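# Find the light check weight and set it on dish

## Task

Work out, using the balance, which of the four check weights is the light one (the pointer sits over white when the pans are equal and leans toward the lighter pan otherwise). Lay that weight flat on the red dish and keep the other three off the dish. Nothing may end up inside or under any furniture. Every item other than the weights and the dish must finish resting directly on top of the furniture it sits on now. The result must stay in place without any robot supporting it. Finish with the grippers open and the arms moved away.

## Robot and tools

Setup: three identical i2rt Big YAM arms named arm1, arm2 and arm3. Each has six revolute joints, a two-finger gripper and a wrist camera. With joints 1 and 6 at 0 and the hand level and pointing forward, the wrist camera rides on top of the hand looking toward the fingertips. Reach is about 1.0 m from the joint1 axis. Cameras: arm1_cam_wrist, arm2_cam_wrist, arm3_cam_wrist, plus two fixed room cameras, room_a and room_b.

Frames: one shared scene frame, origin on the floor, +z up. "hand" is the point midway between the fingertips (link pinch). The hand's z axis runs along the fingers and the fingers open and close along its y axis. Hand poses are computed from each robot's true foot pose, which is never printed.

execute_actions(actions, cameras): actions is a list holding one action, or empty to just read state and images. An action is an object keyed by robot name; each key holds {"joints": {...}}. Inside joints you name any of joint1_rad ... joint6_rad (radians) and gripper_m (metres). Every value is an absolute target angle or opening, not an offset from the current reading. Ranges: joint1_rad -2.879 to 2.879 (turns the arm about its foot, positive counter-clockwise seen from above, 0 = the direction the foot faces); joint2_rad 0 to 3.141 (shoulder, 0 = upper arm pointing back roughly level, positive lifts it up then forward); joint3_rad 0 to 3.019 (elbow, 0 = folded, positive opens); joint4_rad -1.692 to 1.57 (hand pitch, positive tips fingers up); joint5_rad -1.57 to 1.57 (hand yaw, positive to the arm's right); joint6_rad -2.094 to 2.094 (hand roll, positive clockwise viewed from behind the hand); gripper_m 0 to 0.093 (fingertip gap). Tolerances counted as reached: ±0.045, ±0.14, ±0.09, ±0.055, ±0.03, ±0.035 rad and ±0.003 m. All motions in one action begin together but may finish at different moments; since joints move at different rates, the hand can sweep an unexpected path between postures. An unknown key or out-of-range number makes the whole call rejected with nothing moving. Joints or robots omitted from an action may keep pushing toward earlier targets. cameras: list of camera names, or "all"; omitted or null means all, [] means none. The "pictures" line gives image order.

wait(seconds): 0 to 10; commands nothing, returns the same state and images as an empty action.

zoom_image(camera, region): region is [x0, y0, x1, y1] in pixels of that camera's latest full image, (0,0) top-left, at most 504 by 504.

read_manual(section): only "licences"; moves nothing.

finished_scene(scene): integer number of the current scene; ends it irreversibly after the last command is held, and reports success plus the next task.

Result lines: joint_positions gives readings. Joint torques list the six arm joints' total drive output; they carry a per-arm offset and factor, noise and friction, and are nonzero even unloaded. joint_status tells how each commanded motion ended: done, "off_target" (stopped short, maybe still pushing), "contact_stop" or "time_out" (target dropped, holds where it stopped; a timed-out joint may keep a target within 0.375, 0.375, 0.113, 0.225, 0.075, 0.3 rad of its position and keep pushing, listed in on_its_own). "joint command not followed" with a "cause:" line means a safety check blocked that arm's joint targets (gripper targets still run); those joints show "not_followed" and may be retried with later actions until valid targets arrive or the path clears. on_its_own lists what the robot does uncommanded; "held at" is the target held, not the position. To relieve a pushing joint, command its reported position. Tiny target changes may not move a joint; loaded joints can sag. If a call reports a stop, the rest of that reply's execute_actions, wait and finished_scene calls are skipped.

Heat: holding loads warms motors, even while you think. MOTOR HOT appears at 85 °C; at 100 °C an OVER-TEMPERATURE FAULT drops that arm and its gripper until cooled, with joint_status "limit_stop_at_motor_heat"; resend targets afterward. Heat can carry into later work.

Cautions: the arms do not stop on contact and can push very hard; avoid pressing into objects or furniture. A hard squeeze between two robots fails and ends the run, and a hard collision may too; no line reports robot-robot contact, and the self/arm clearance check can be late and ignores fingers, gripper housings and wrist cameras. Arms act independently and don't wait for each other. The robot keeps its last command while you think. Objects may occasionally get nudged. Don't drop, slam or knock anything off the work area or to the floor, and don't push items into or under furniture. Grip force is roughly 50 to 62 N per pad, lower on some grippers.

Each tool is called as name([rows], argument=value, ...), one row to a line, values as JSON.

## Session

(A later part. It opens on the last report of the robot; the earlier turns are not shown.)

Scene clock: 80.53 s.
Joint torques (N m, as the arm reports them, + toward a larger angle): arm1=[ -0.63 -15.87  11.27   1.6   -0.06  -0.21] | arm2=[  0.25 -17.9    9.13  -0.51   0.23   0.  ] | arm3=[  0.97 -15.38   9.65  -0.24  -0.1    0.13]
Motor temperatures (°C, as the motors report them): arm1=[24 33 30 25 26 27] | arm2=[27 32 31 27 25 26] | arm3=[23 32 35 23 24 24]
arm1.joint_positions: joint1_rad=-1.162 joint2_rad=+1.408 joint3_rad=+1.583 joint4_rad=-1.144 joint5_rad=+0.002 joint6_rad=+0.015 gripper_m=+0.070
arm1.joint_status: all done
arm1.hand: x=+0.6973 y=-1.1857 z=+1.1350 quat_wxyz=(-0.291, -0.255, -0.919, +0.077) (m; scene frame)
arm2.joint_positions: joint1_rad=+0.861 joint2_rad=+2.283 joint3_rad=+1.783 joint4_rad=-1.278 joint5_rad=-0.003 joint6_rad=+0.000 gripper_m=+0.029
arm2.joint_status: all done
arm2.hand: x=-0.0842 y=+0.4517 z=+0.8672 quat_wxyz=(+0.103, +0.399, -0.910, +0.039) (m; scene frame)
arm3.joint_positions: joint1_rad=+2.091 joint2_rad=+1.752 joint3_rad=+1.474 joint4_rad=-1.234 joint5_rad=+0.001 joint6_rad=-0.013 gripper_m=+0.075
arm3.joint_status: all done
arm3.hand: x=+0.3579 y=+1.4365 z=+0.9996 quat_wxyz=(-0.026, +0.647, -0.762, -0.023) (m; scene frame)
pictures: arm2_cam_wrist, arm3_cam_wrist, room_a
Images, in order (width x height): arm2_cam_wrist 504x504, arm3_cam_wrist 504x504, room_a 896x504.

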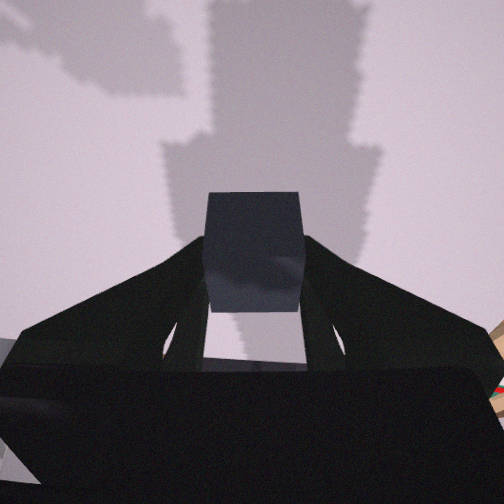

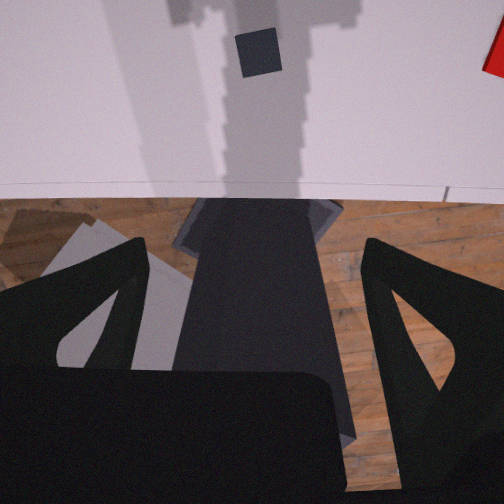

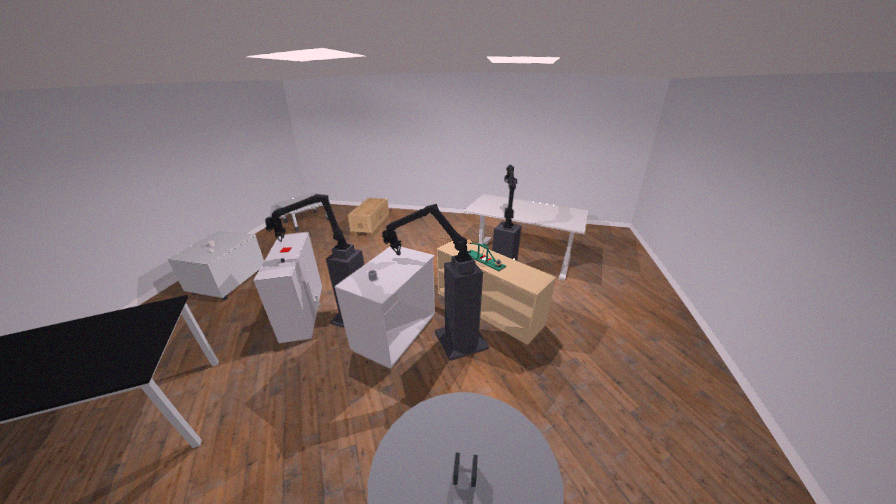

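execute_actions([
  {"arm2":{"joints":{"joint2_rad":2.367,"joint4_rad":-1.19}},"arm3":{"joints":{"joint1_rad":0.9}}},
], cameras=["arm2_cam_wrist"])

Scene clock: 84.40 s.
Joint torques (N m, as the arm reports them, + toward a larger angle): arm1=[ -0.62 -16.07  11.23   1.59  -0.06  -0.21] | arm2=[ -0.15 -19.43   8.7    0.61   0.22   0.03] | arm3=[  1.41 -15.43   9.8   -0.1   -0.19   0.14]
Motor temperatures (°C, as the motors report them): arm1=[24 33 30 25 26 27] | arm2=[27 32 32 27 25 26] | arm3=[23 32 35 23 24 24]
arm1.joint_positions: joint1_rad=-1.162 joint2_rad=+1.408 joint3_rad=+1.583 joint4_rad=-1.144 joint5_rad=+0.002 joint6_rad=+0.015 gripper_m=+0.070
arm1.joint_status: not commanded
arm1.hand: x=+0.6973 y=-1.1857 z=+1.1350 quat_wxyz=(-0.291, -0.255, -0.919, +0.077) (m; scene frame)
arm2.joint_positions: joint1_rad=+0.861 joint2_rad=+2.374 joint3_rad=+1.783 joint4_rad=-1.199 joint5_rad=-0.003 joint6_rad=+0.000 gripper_m=+0.029
arm2.joint_status: all done
arm2.hand: x=-0.0851 y=+0.4514 z=+0.8099 quat_wxyz=(+0.108, +0.399, -0.910, +0.041) (m; scene frame)
arm3.joint_positions: joint1_rad=+0.897 joint2_rad=+1.752 joint3_rad=+1.474 joint4_rad=-1.234 joint5_rad=+0.001 joint6_rad=-0.010 gripper_m=+0.075
arm3.joint_status: all done
arm3.hand: x=+0.7910 y=+1.0132 z=+0.9940 quat_wxyz=(-0.029, +0.105, -0.994, -0.008) (m; scene frame)
pictures: arm2_cam_wrist
Images, in order (width x height): arm2_cam_wrist 504x504.

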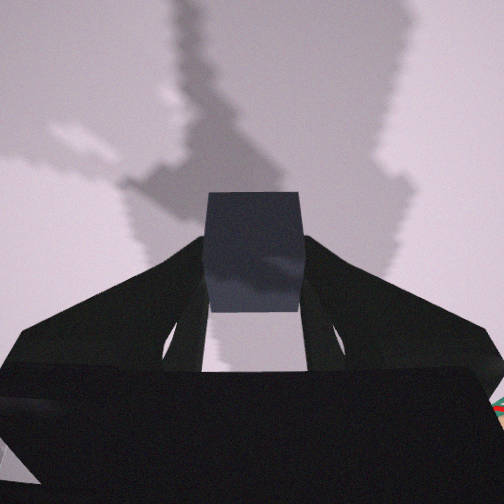

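execute_actions([
  {"arm2":{"joints":{"joint2_rad":2.408}}},
], cameras=["arm2_cam_wrist"])

Scene clock: 86.83 s.
Joint torques (N m, as the arm reports them, + toward a larger angle): arm1=[ -0.63 -16.1   11.22   1.59  -0.06  -0.21] | arm2=[ -0.67 -17.5    8.69   0.4    0.23   0.01] | arm3=[  0.46 -15.72   9.66  -0.01  -0.18   0.13]
Motor temperatures (°C, as the motors report them): arm1=[24 33 30 25 26 27] | arm2=[27 32 32 27 25 26] | arm3=[23 31 35 23 24 24]
arm1.joint_positions: joint1_rad=-1.162 joint2_rad=+1.408 joint3_rad=+1.583 joint4_rad=-1.144 joint5_rad=+0.002 joint6_rad=+0.015 gripper_m=+0.070
arm1.joint_status: not commanded
arm1.hand: x=+0.6973 y=-1.1857 z=+1.1350 quat_wxyz=(-0.291, -0.255, -0.919, +0.077) (m; scene frame)
arm2.joint_positions: joint1_rad=+0.861 joint2_rad=+2.390 joint3_rad=+1.783 joint4_rad=-1.198 joint5_rad=-0.002 joint6_rad=+0.001 gripper_m=+0.029
arm2.joint_status: all done
arm2.hand: x=-0.0877 y=+0.4486 z=+0.8008 quat_wxyz=(+0.115, +0.398, -0.909, +0.045) (m; scene frame)
arm3.joint_positions: joint1_rad=+0.897 joint2_rad=+1.752 joint3_rad=+1.474 joint4_rad=-1.234 joint5_rad=+0.001 joint6_rad=-0.010 gripper_m=+0.075
arm3.joint_status: not commanded
arm3.hand: x=+0.7910 y=+1.0132 z=+0.9940 quat_wxyz=(-0.029, +0.105, -0.994, -0.008) (m; scene frame)
pictures: arm2_cam_wrist
Images, in order (width x height): arm2_cam_wrist 504x504.

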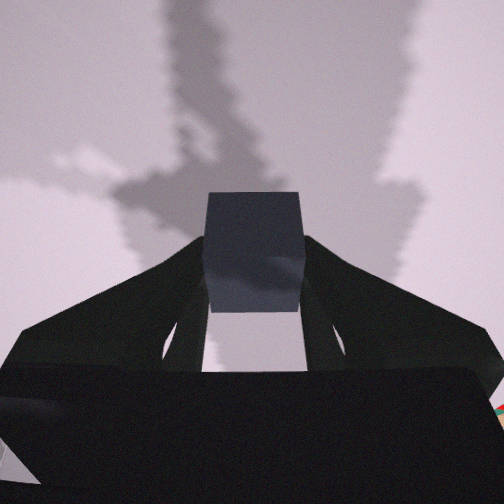

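execute_actions([
  {"arm2":{"joints":{"joint2_rad":2.388,"gripper_m":0.075}}},
], cameras=["arm2_cam_wrist"])

execute_actions([
  {"arm2":{"joints":{"joint2_rad":0.9}},"arm3":{"joints":{"joint1_rad":-0.7}}},
], cameras=[])

execute_actions([
  {"arm3":{"joints":{"joint1_rad":-1.532,"joint2_rad":1.978,"joint3_rad":1.525,"joint4_rad":-1.068,"joint6_rad":0.105,"gripper_m":0.085}}},
], cameras=["arm3_cam_wrist","room_a"])

Scene clock: 97.87 s.
Joint torques (N m, as the arm reports them, + toward a larger angle): arm1=[ -0.58 -16.1   11.23   1.58  -0.07  -0.21] | arm2=[ -0.27 -18.84   8.37   0.35   0.2    0.01] | arm3=[  1.46 -14.84   9.71  -0.14  -0.18   0.13]
Motor temperatures (°C, as the motors report them): arm1=[24 32 31 25 26 27] | arm2=[27 32 32 27 25 26] | arm3=[23 31 36 23 24 24]
arm1.joint_positions: joint1_rad=-1.162 joint2_rad=+1.408 joint3_rad=+1.583 joint4_rad=-1.144 joint5_rad=+0.002 joint6_rad=+0.015 gripper_m=+0.070
arm1.joint_status: not commanded
arm1.hand: x=+0.6973 y=-1.1857 z=+1.1350 quat_wxyz=(-0.291, -0.255, -0.919, +0.077) (m; scene frame)
arm2.joint_positions: joint1_rad=+0.861 joint2_rad=+2.390 joint3_rad=+1.783 joint4_rad=-1.198 joint5_rad=-0.002 joint6_rad=+0.001 gripper_m=+0.075
arm2.joint_status: all done
arm2.hand: x=-0.0877 y=+0.4486 z=+0.8008 quat_wxyz=(+0.115, +0.398, -0.909, +0.045) (m; scene frame)
arm3.joint_positions: joint1_rad=+0.897 joint2_rad=+1.752 joint3_rad=+1.474 joint4_rad=-1.234 joint5_rad=+0.001 joint6_rad=-0.010 gripper_m=+0.075
arm3.joint_status: not commanded
arm3.hand: x=+0.7910 y=+1.0132 z=+0.9940 quat_wxyz=(-0.029, +0.105, -0.994, -0.008) (m; scene frame)
pictures: arm2_cam_wrist
Images, in order (width x height): arm2_cam_wrist 504x504.

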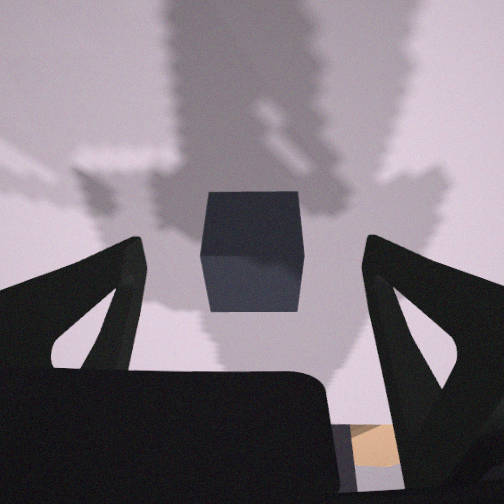

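Scene clock: 99.90 s.
Joint torques (N m, as the arm reports them, + toward a larger angle): arm1=[ -0.63 -16.13  11.22   1.59  -0.07  -0.21] | arm2=[-0.47  0.31  6.74  2.4   0.21 -0.02] | arm3=[  1.19 -15.55   9.66  -0.24  -0.12   0.14]
Motor temperatures (°C, as the motors report them): arm1=[24 32 31 25 26 27] | arm2=[27 32 32 27 24 26] | arm3=[23 31 36 23 24 24]
arm1.joint_positions: joint1_rad=-1.162 joint2_rad=+1.408 joint3_rad=+1.583 joint4_rad=-1.144 joint5_rad=+0.002 joint6_rad=+0.015 gripper_m=+0.070
arm1.joint_status: not commanded
arm1.hand: x=+0.6973 y=-1.1857 z=+1.1350 quat_wxyz=(-0.291, -0.255, -0.919, +0.077) (m; scene frame)
arm2.joint_positions: joint1_rad=+0.861 joint2_rad=+0.903 joint3_rad=+1.811 joint4_rad=-1.191 joint5_rad=-0.002 joint6_rad=+0.001 gripper_m=+0.075
arm2.joint_status: all done
arm2.hand: x=-0.2727 y=+0.2388 z=+1.6243 quat_wxyz=(-0.544, +0.320, -0.737, -0.243) (m; scene frame)
arm3.joint_positions: joint1_rad=-0.706 joint2_rad=+1.752 joint3_rad=+1.474 joint4_rad=-1.234 joint5_rad=+0.001 joint6_rad=-0.010 gripper_m=+0.075
arm3.joint_status: all done
arm3.hand: x=+0.3533 y=+0.3754 z=+0.9870 quat_wxyz=(-0.018, -0.641, -0.767, +0.015) (m; scene frame)
pictures: none
No camera images: the call's "cameras" was empty. Leave "cameras" out to get every camera's image.

Scene clock: 101.50 s.
Joint torques (N m, as the arm reports them, + toward a larger angle): arm1=[ -0.6  -16.08  11.22   1.59  -0.07  -0.21] | arm2=[-0.57 -0.06  6.67  2.45  0.19  0.05] | arm3=[  1.11 -18.06   9.24   0.49  -0.15   0.12]
Motor temperatures (°C, as the motors report them): arm1=[24 32 31 25 26 27] | arm2=[27 32 32 27 24 26] | arm3=[23 31 36 23 24 24]
arm1.joint_positions: joint1_rad=-1.162 joint2_rad=+1.408 joint3_rad=+1.583 joint4_rad=-1.144 joint5_rad=+0.002 joint6_rad=+0.015 gripper_m=+0.070
arm1.joint_status: not commanded
arm1.hand: x=+0.6973 y=-1.1857 z=+1.1350 quat_wxyz=(-0.291, -0.255, -0.919, +0.077) (m; scene frame)
arm2.joint_positions: joint1_rad=+0.861 joint2_rad=+0.903 joint3_rad=+1.811 joint4_rad=-1.191 joint5_rad=-0.002 joint6_rad=+0.001 gripper_m=+0.075
arm2.joint_status: not commanded
arm2.hand: x=-0.2727 y=+0.2388 z=+1.6243 quat_wxyz=(-0.544, +0.320, -0.737, -0.243) (m; scene frame)
arm3.joint_positions: joint1_rad=-1.540 joint2_rad=+1.987 joint3_rad=+1.504 joint4_rad=-1.077 joint5_rad=+0.002 joint6_rad=+0.095 gripper_m=+0.085
arm3.joint_status: all done
arm3.hand: x=-0.0943 y=+0.4534 z=+0.8738 quat_wxyz=(+0.004, -0.919, -0.395, +0.003) (m; scene frame)
pictures: arm3_cam_wrist, room_a
Images, in order (width x height): arm3_cam_wrist 504x504, room_a 896x504.

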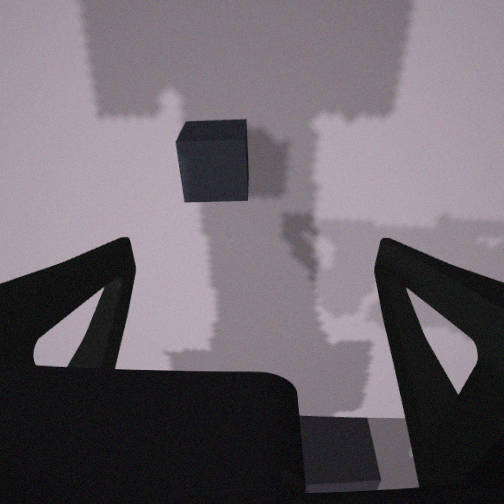

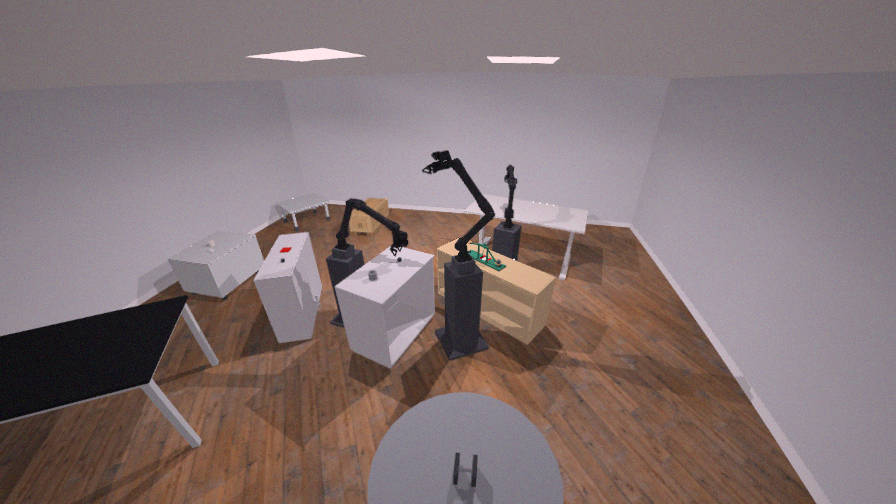

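execute_actions([
  {"arm3":{"joints":{"joint1_rad":-1.502,"joint2_rad":2.108,"joint4_rad":-0.961}}},
], cameras=["arm3_cam_wrist"])

Scene clock: 106.73 s.
Joint torques (N m, as the arm reports them, + toward a larger angle): arm1=[ -0.63 -16.11  11.24   1.59  -0.06  -0.2 ] | arm2=[-0.31 -0.38  6.55  2.18  0.23 -0.01] | arm3=[  1.49 -18.94   8.46   0.93  -0.13   0.14]
Motor temperatures (°C, as the motors report them): arm1=[24 32 31 25 26 27] | arm2=[27 31 32 27 24 26] | arm3=[23 31 36 23 24 24]
arm1.joint_positions: joint1_rad=-1.162 joint2_rad=+1.408 joint3_rad=+1.583 joint4_rad=-1.144 joint5_rad=+0.002 joint6_rad=+0.015 gripper_m=+0.070
arm1.joint_status: not commanded
arm1.hand: x=+0.6973 y=-1.1857 z=+1.1350 quat_wxyz=(-0.291, -0.255, -0.919, +0.077) (m; scene frame)
arm2.joint_positions: joint1_rad=+0.861 joint2_rad=+0.903 joint3_rad=+1.811 joint4_rad=-1.191 joint5_rad=-0.002 joint6_rad=+0.001 gripper_m=+0.075
arm2.joint_status: not commanded
arm2.hand: x=-0.2727 y=+0.2388 z=+1.6243 quat_wxyz=(-0.544, +0.320, -0.737, -0.243) (m; scene frame)
arm3.joint_positions: joint1_rad=-1.508 joint2_rad=+2.121 joint3_rad=+1.504 joint4_rad=-0.977 joint5_rad=+0.002 joint6_rad=+0.095 gripper_m=+0.085
arm3.joint_status: all done
arm3.hand: x=-0.0831 y=+0.4388 z=+0.7985 quat_wxyz=(+0.012, -0.912, -0.409, -0.012) (m; scene frame)
pictures: arm3_cam_wrist
Images, in order (width x height): arm3_cam_wrist 504x504.

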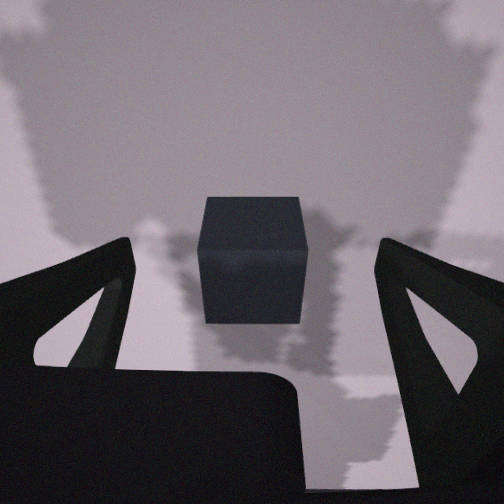

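execute_actions([
  {"arm3":{"joints":{"gripper_m":0.02}}},
], cameras=[])

execute_actions([
  {"arm3":{"joints":{"joint2_rad":2.07,"joint3_rad":1.7,"joint4_rad":-1.17}}},
], cameras=["arm3_cam_wrist"])

execute_actions([
  {"arm3":{"joints":{"joint1_rad":1.712,"joint2_rad":2.23,"joint3_rad":1.888,"joint4_rad":-1.19,"joint6_rad":-0.2}}},
], cameras=["arm3_cam_wrist"])

Scene clock: 113.13 s.
Joint torques (N m, as the arm reports them, + toward a larger angle): arm1=[ -0.62 -16.12  11.23   1.59  -0.06  -0.21] | arm2=[-0.69 -0.66  6.63  2.49  0.21  0.01] | arm3=[  1.68 -18.79   8.56   0.75  -0.12   0.13]
Motor temperatures (°C, as the motors report them): arm1=[24 32 31 25 26 27] | arm2=[27 31 31 27 24 26] | arm3=[23 32 35 23 24 24]
arm1.joint_positions: joint1_rad=-1.162 joint2_rad=+1.408 joint3_rad=+1.583 joint4_rad=-1.144 joint5_rad=+0.002 joint6_rad=+0.015 gripper_m=+0.070
arm1.joint_status: not commanded
arm1.hand: x=+0.6973 y=-1.1857 z=+1.1350 quat_wxyz=(-0.291, -0.255, -0.919, +0.077) (m; scene frame)
arm2.joint_positions: joint1_rad=+0.861 joint2_rad=+0.903 joint3_rad=+1.811 joint4_rad=-1.191 joint5_rad=-0.002 joint6_rad=+0.001 gripper_m=+0.075
arm2.joint_status: not commanded
arm2.hand: x=-0.2727 y=+0.2388 z=+1.6243 quat_wxyz=(-0.544, +0.320, -0.737, -0.243) (m; scene frame)
arm3.joint_positions: joint1_rad=-1.508 joint2_rad=+2.121 joint3_rad=+1.504 joint4_rad=-0.977 joint5_rad=+0.001 joint6_rad=+0.095 gripper_m=+0.030
arm3.joint_status: gripper_m off_target (ended at +0.030, target +0.020)
arm3.hand: x=-0.0830 y=+0.4387 z=+0.7985 quat_wxyz=(+0.012, -0.912, -0.409, -0.012) (m; scene frame)
pictures: none
No camera images: the call's "cameras" was empty. Leave "cameras" out to get every camera's image.

Scene clock: 114.17 s.
Joint torques (N m, as the arm reports them, + toward a larger angle): arm1=[ -0.6  -16.1   11.23   1.59  -0.07  -0.21] | arm2=[-0.62 -0.43  6.6   2.45  0.23 -0.02] | arm3=[  1.1  -18.47  10.53  -0.33  -0.16   0.1 ]
Motor temperatures (°C, as the motors report them): arm1=[24 32 31 25 26 27] | arm2=[27 31 31 27 24 26] | arm3=[23 32 36 23 24 24]
arm1.joint_positions: joint1_rad=-1.162 joint2_rad=+1.408 joint3_rad=+1.583 joint4_rad=-1.144 joint5_rad=+0.002 joint6_rad=+0.015 gripper_m=+0.070
arm1.joint_status: not commanded
arm1.hand: x=+0.6973 y=-1.1857 z=+1.1350 quat_wxyz=(-0.291, -0.255, -0.919, +0.077) (m; scene frame)
arm2.joint_positions: joint1_rad=+0.861 joint2_rad=+0.903 joint3_rad=+1.811 joint4_rad=-1.191 joint5_rad=-0.002 joint6_rad=+0.001 gripper_m=+0.075
arm2.joint_status: not commanded
arm2.hand: x=-0.2727 y=+0.2388 z=+1.6243 quat_wxyz=(-0.544, +0.320, -0.737, -0.243) (m; scene frame)
arm3.joint_positions: joint1_rad=-1.508 joint2_rad=+2.069 joint3_rad=+1.668 joint4_rad=-1.155 joint5_rad=+0.001 joint6_rad=+0.095 gripper_m=+0.030
arm3.joint_status: all done
arm3.hand: x=-0.1031 y=+0.4102 z=+0.8828 quat_wxyz=(+0.003, -0.913, -0.409, +0.005) (m; scene frame)
pictures: arm3_cam_wrist
Images, in order (width x height): arm3_cam_wrist 504x504.

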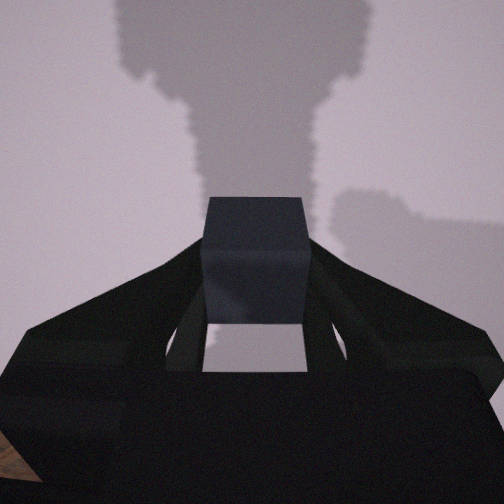

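Scene clock: 117.03 s.
Joint torques (N m, as the arm reports them, + toward a larger angle): arm1=[ -0.61 -16.12  11.23   1.58  -0.06  -0.21] | arm2=[-0.31 -0.87  6.67  2.41  0.19  0.03] | arm3=[  0.68 -21.88   9.41  -0.12   0.    -0.1 ]
Motor temperatures (°C, as the motors report them): arm1=[24 32 31 25 26 27] | arm2=[27 30 31 27 24 26] | arm3=[23 32 36 23 24 24]
arm1.joint_positions: joint1_rad=-1.162 joint2_rad=+1.408 joint3_rad=+1.583 joint4_rad=-1.144 joint5_rad=+0.002 joint6_rad=+0.015 gripper_m=+0.070
arm1.joint_status: not commanded
arm1.hand: x=+0.6973 y=-1.1857 z=+1.1350 quat_wxyz=(-0.291, -0.255, -0.919, +0.077) (m; scene frame)
arm2.joint_positions: joint1_rad=+0.861 joint2_rad=+0.903 joint3_rad=+1.811 joint4_rad=-1.191 joint5_rad=-0.002 joint6_rad=+0.001 gripper_m=+0.075
arm2.joint_status: not commanded
arm2.hand: x=-0.2727 y=+0.2388 z=+1.6243 quat_wxyz=(-0.544, +0.320, -0.737, -0.243) (m; scene frame)
arm3.joint_positions: joint1_rad=+1.720 joint2_rad=+2.248 joint3_rad=+1.872 joint4_rad=-1.179 joint5_rad=-0.002 joint6_rad=-0.190 gripper_m=+0.030
arm3.joint_status: all done
arm3.hand: x=+0.6120 y=+1.4814 z=+0.8563 quat_wxyz=(-0.010, +0.570, -0.821, -0.009) (m; scene frame)
pictures: arm3_cam_wrist
Images, in order (width x height): arm3_cam_wrist 504x504.

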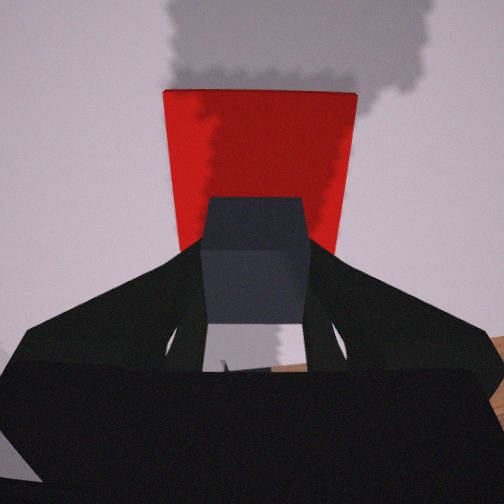

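execute_actions([
  {"arm3":{"joints":{"joint2_rad":2.328,"joint4_rad":-1.12}}},
], cameras=["arm3_cam_wrist"])

Scene clock: 121.00 s.
Joint torques (N m, as the arm reports them, + toward a larger angle): arm1=[ -0.62 -16.11  11.23   1.6   -0.07  -0.21] | arm2=[-0.27 -0.33  6.63  2.2   0.22  0.01] | arm3=[  0.17 -22.36   8.93   0.87  -0.03  -0.09]
Motor temperatures (°C, as the motors report them): arm1=[24 32 31 25 26 27] | arm2=[27 30 31 27 24 26] | arm3=[23 32 36 23 24 24]
arm1.joint_positions: joint1_rad=-1.162 joint2_rad=+1.408 joint3_rad=+1.583 joint4_rad=-1.144 joint5_rad=+0.002 joint6_rad=+0.015 gripper_m=+0.070
arm1.joint_status: not commanded
arm1.hand: x=+0.6973 y=-1.1857 z=+1.1350 quat_wxyz=(-0.291, -0.255, -0.919, +0.077) (m; scene frame)
arm2.joint_positions: joint1_rad=+0.861 joint2_rad=+0.903 joint3_rad=+1.811 joint4_rad=-1.191 joint5_rad=-0.002 joint6_rad=+0.001 gripper_m=+0.075
arm2.joint_status: not commanded
arm2.hand: x=-0.2727 y=+0.2388 z=+1.6243 quat_wxyz=(-0.544, +0.320, -0.737, -0.243) (m; scene frame)
arm3.joint_positions: joint1_rad=+1.720 joint2_rad=+2.347 joint3_rad=+1.872 joint4_rad=-1.135 joint5_rad=-0.002 joint6_rad=-0.190 gripper_m=+0.030
arm3.joint_status: all done
arm3.hand: x=+0.6089 y=+1.4772 z=+0.7919 quat_wxyz=(+0.016, +0.570, -0.821, +0.002) (m; scene frame)
pictures: arm3_cam_wrist
Images, in order (width x height): arm3_cam_wrist 504x504.

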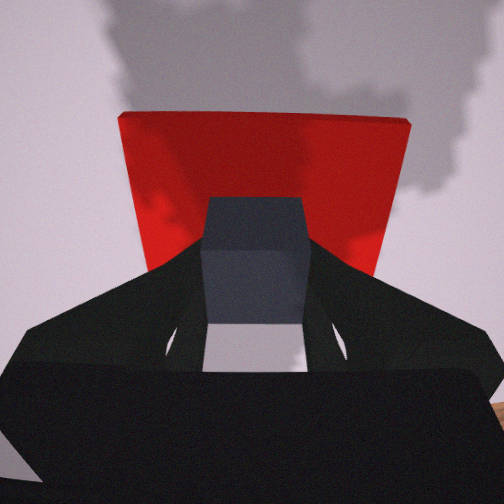

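execute_actions([
  {"arm3":{"joints":{"joint2_rad":2.368}}},
], cameras=[])

execute_actions([
  {"arm3":{"joints":{"joint2_rad":2.348,"gripper_m":0.075}}},
], cameras=[])

execute_actions([
  {"arm3":{"joints":{"joint2_rad":1.85,"joint4_rad":-1.4}}},
])

Scene clock: 126.00 s.
Joint torques (N m, as the arm reports them, + toward a larger angle): arm1=[ -0.63 -16.1   11.23   1.59  -0.07  -0.21] | arm2=[-0.57 -0.03  6.58  2.43  0.25 -0.01] | arm3=[  0.36 -20.26   8.87   0.66  -0.04  -0.1 ]
Motor temperatures (°C, as the motors report them): arm1=[24 32 31 25 26 27] | arm2=[27 30 31 27 24 26] | arm3=[23 33 36 23 24 24]
arm1.joint_positions: joint1_rad=-1.162 joint2_rad=+1.408 joint3_rad=+1.583 joint4_rad=-1.144 joint5_rad=+0.002 joint6_rad=+0.015 gripper_m=+0.070
arm1.joint_status: not commanded
arm1.hand: x=+0.6973 y=-1.1857 z=+1.1350 quat_wxyz=(-0.291, -0.255, -0.919, +0.077) (m; scene frame)
arm2.joint_positions: joint1_rad=+0.861 joint2_rad=+0.903 joint3_rad=+1.811 joint4_rad=-1.191 joint5_rad=-0.002 joint6_rad=+0.001 gripper_m=+0.075
arm2.joint_status: not commanded
arm2.hand: x=-0.2727 y=+0.2388 z=+1.6243 quat_wxyz=(-0.544, +0.320, -0.737, -0.243) (m; scene frame)
arm3.joint_positions: joint1_rad=+1.720 joint2_rad=+2.353 joint3_rad=+1.872 joint4_rad=-1.134 joint5_rad=-0.002 joint6_rad=-0.190 gripper_m=+0.030
arm3.joint_status: all done
arm3.hand: x=+0.6085 y=+1.4765 z=+0.7877 quat_wxyz=(+0.018, +0.570, -0.821, +0.003) (m; scene frame)
pictures: none
No camera images: the call's "cameras" was empty. Leave "cameras" out to get every camera's image.

Scene clock: 126.60 s.
Joint torques (N m, as the arm reports them, + toward a larger angle): arm1=[ -0.61 -16.1   11.23   1.59  -0.07  -0.21] | arm2=[-0.55  0.24  6.72  2.47  0.26  0.01] | arm3=[ -0.22 -22.05   9.     0.91  -0.03  -0.08]
Motor temperatures (°C, as the motors report them): arm1=[24 32 31 25 26 27] | arm2=[27 30 31 27 24 26] | arm3=[23 33 36 23 24 24]
arm1.joint_positions: joint1_rad=-1.162 joint2_rad=+1.408 joint3_rad=+1.583 joint4_rad=-1.144 joint5_rad=+0.002 joint6_rad=+0.015 gripper_m=+0.070
arm1.joint_status: not commanded
arm1.hand: x=+0.6973 y=-1.1857 z=+1.1350 quat_wxyz=(-0.291, -0.255, -0.919, +0.077) (m; scene frame)
arm2.joint_positions: joint1_rad=+0.861 joint2_rad=+0.903 joint3_rad=+1.811 joint4_rad=-1.191 joint5_rad=-0.002 joint6_rad=+0.001 gripper_m=+0.075
arm2.joint_status: not commanded
arm2.hand: x=-0.2727 y=+0.2388 z=+1.6243 quat_wxyz=(-0.544, +0.320, -0.737, -0.243) (m; scene frame)
arm3.joint_positions: joint1_rad=+1.720 joint2_rad=+2.353 joint3_rad=+1.872 joint4_rad=-1.134 joint5_rad=-0.002 joint6_rad=-0.190 gripper_m=+0.075
arm3.joint_status: all done
arm3.hand: x=+0.6085 y=+1.4765 z=+0.7877 quat_wxyz=(+0.018, +0.570, -0.821, +0.003) (m; scene frame)
pictures: none
No camera images: the call's "cameras" was empty. Leave "cameras" out to get every camera's image.

Scene clock: 128.23 s.
Joint torques (N m, as the arm reports them, + toward a larger angle): arm1=[ -0.62 -16.08  11.23   1.59  -0.06  -0.21] | arm2=[-0.66 -0.24  6.8   2.33  0.24  0.03] | arm3=[ -0.29 -17.74   9.69   0.11  -0.03  -0.12]
Motor temperatures (°C, as the motors report them): arm1=[24 32 31 25 26 27] | arm2=[27 30 31 27 24 26] | arm3=[23 33 36 23 24 24]
arm1.joint_positions: joint1_rad=-1.162 joint2_rad=+1.408 joint3_rad=+1.583 joint4_rad=-1.144 joint5_rad=+0.002 joint6_rad=+0.015 gripper_m=+0.070
arm1.joint_status: not commanded
arm1.hand: x=+0.6973 y=-1.1857 z=+1.1350 quat_wxyz=(-0.291, -0.255, -0.919, +0.077) (m; scene frame)
arm2.joint_positions: joint1_rad=+0.861 joint2_rad=+0.903 joint3_rad=+1.811 joint4_rad=-1.191 joint5_rad=-0.002 joint6_rad=+0.001 gripper_m=+0.075
arm2.joint_status: not commanded
arm2.hand: x=-0.2727 y=+0.2388 z=+1.6243 quat_wxyz=(-0.544, +0.320, -0.737, -0.243) (m; scene frame)
arm3.joint_positions: joint1_rad=+1.720 joint2_rad=+1.859 joint3_rad=+1.877 joint4_rad=-1.384 joint5_rad=-0.002 joint6_rad=-0.190 gripper_m=+0.075
arm3.joint_status: all done
arm3.hand: x=+0.5891 y=+1.4403 z=+1.0991 quat_wxyz=(-0.096, +0.567, -0.817, -0.047) (m; scene frame)
pictures: arm1_cam_wrist, arm2_cam_wrist, arm3_cam_wrist, room_a, room_b
Images, in order (width x height): arm1_cam_wrist 504x504, arm2_cam_wrist 504x504, arm3_cam_wrist 504x504, room_a 896x504, room_b 896x504.

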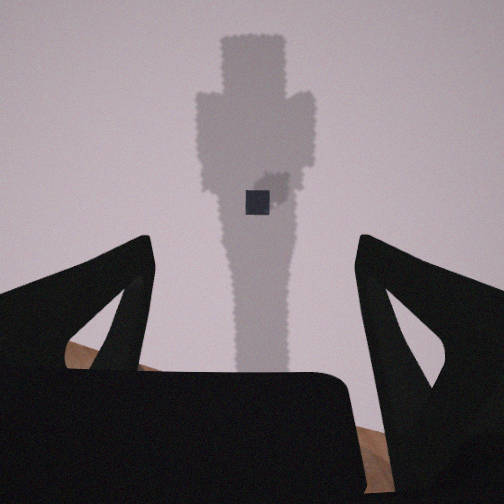

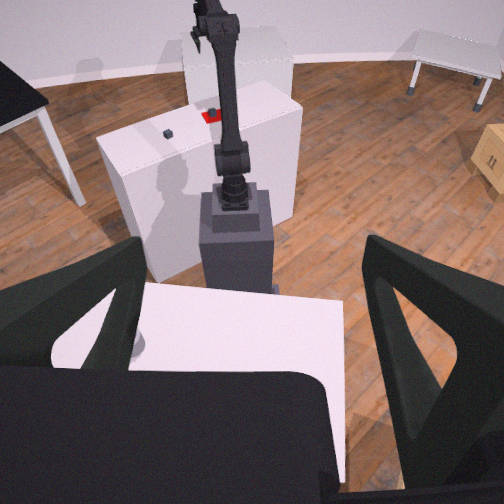

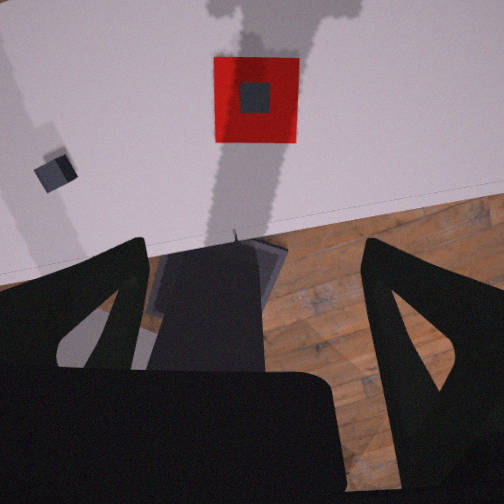

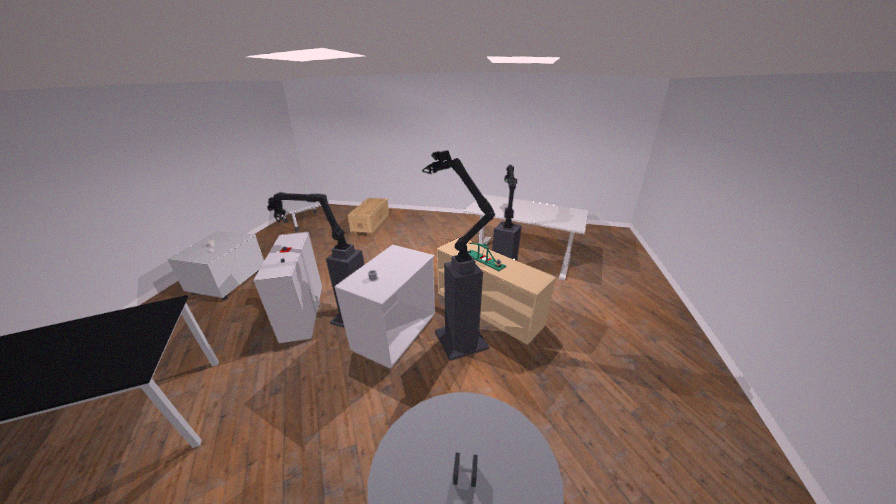

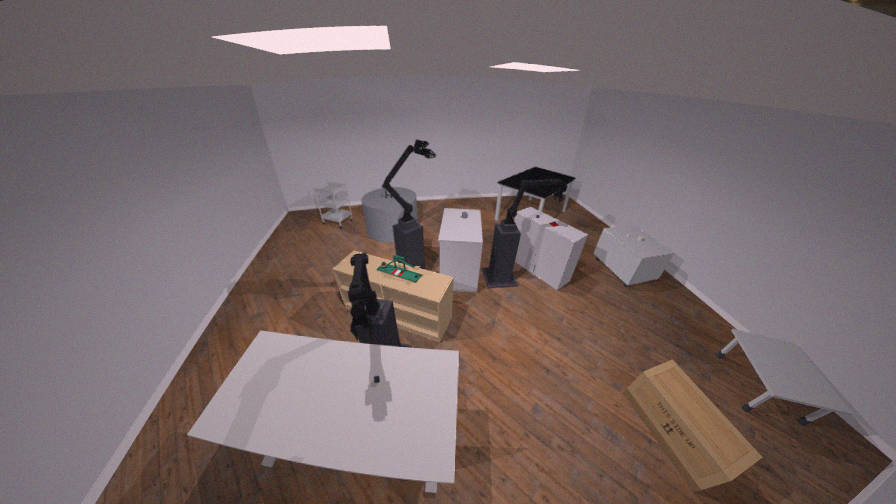

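finished_scene(scene=2)

The scene is finished: the task was done.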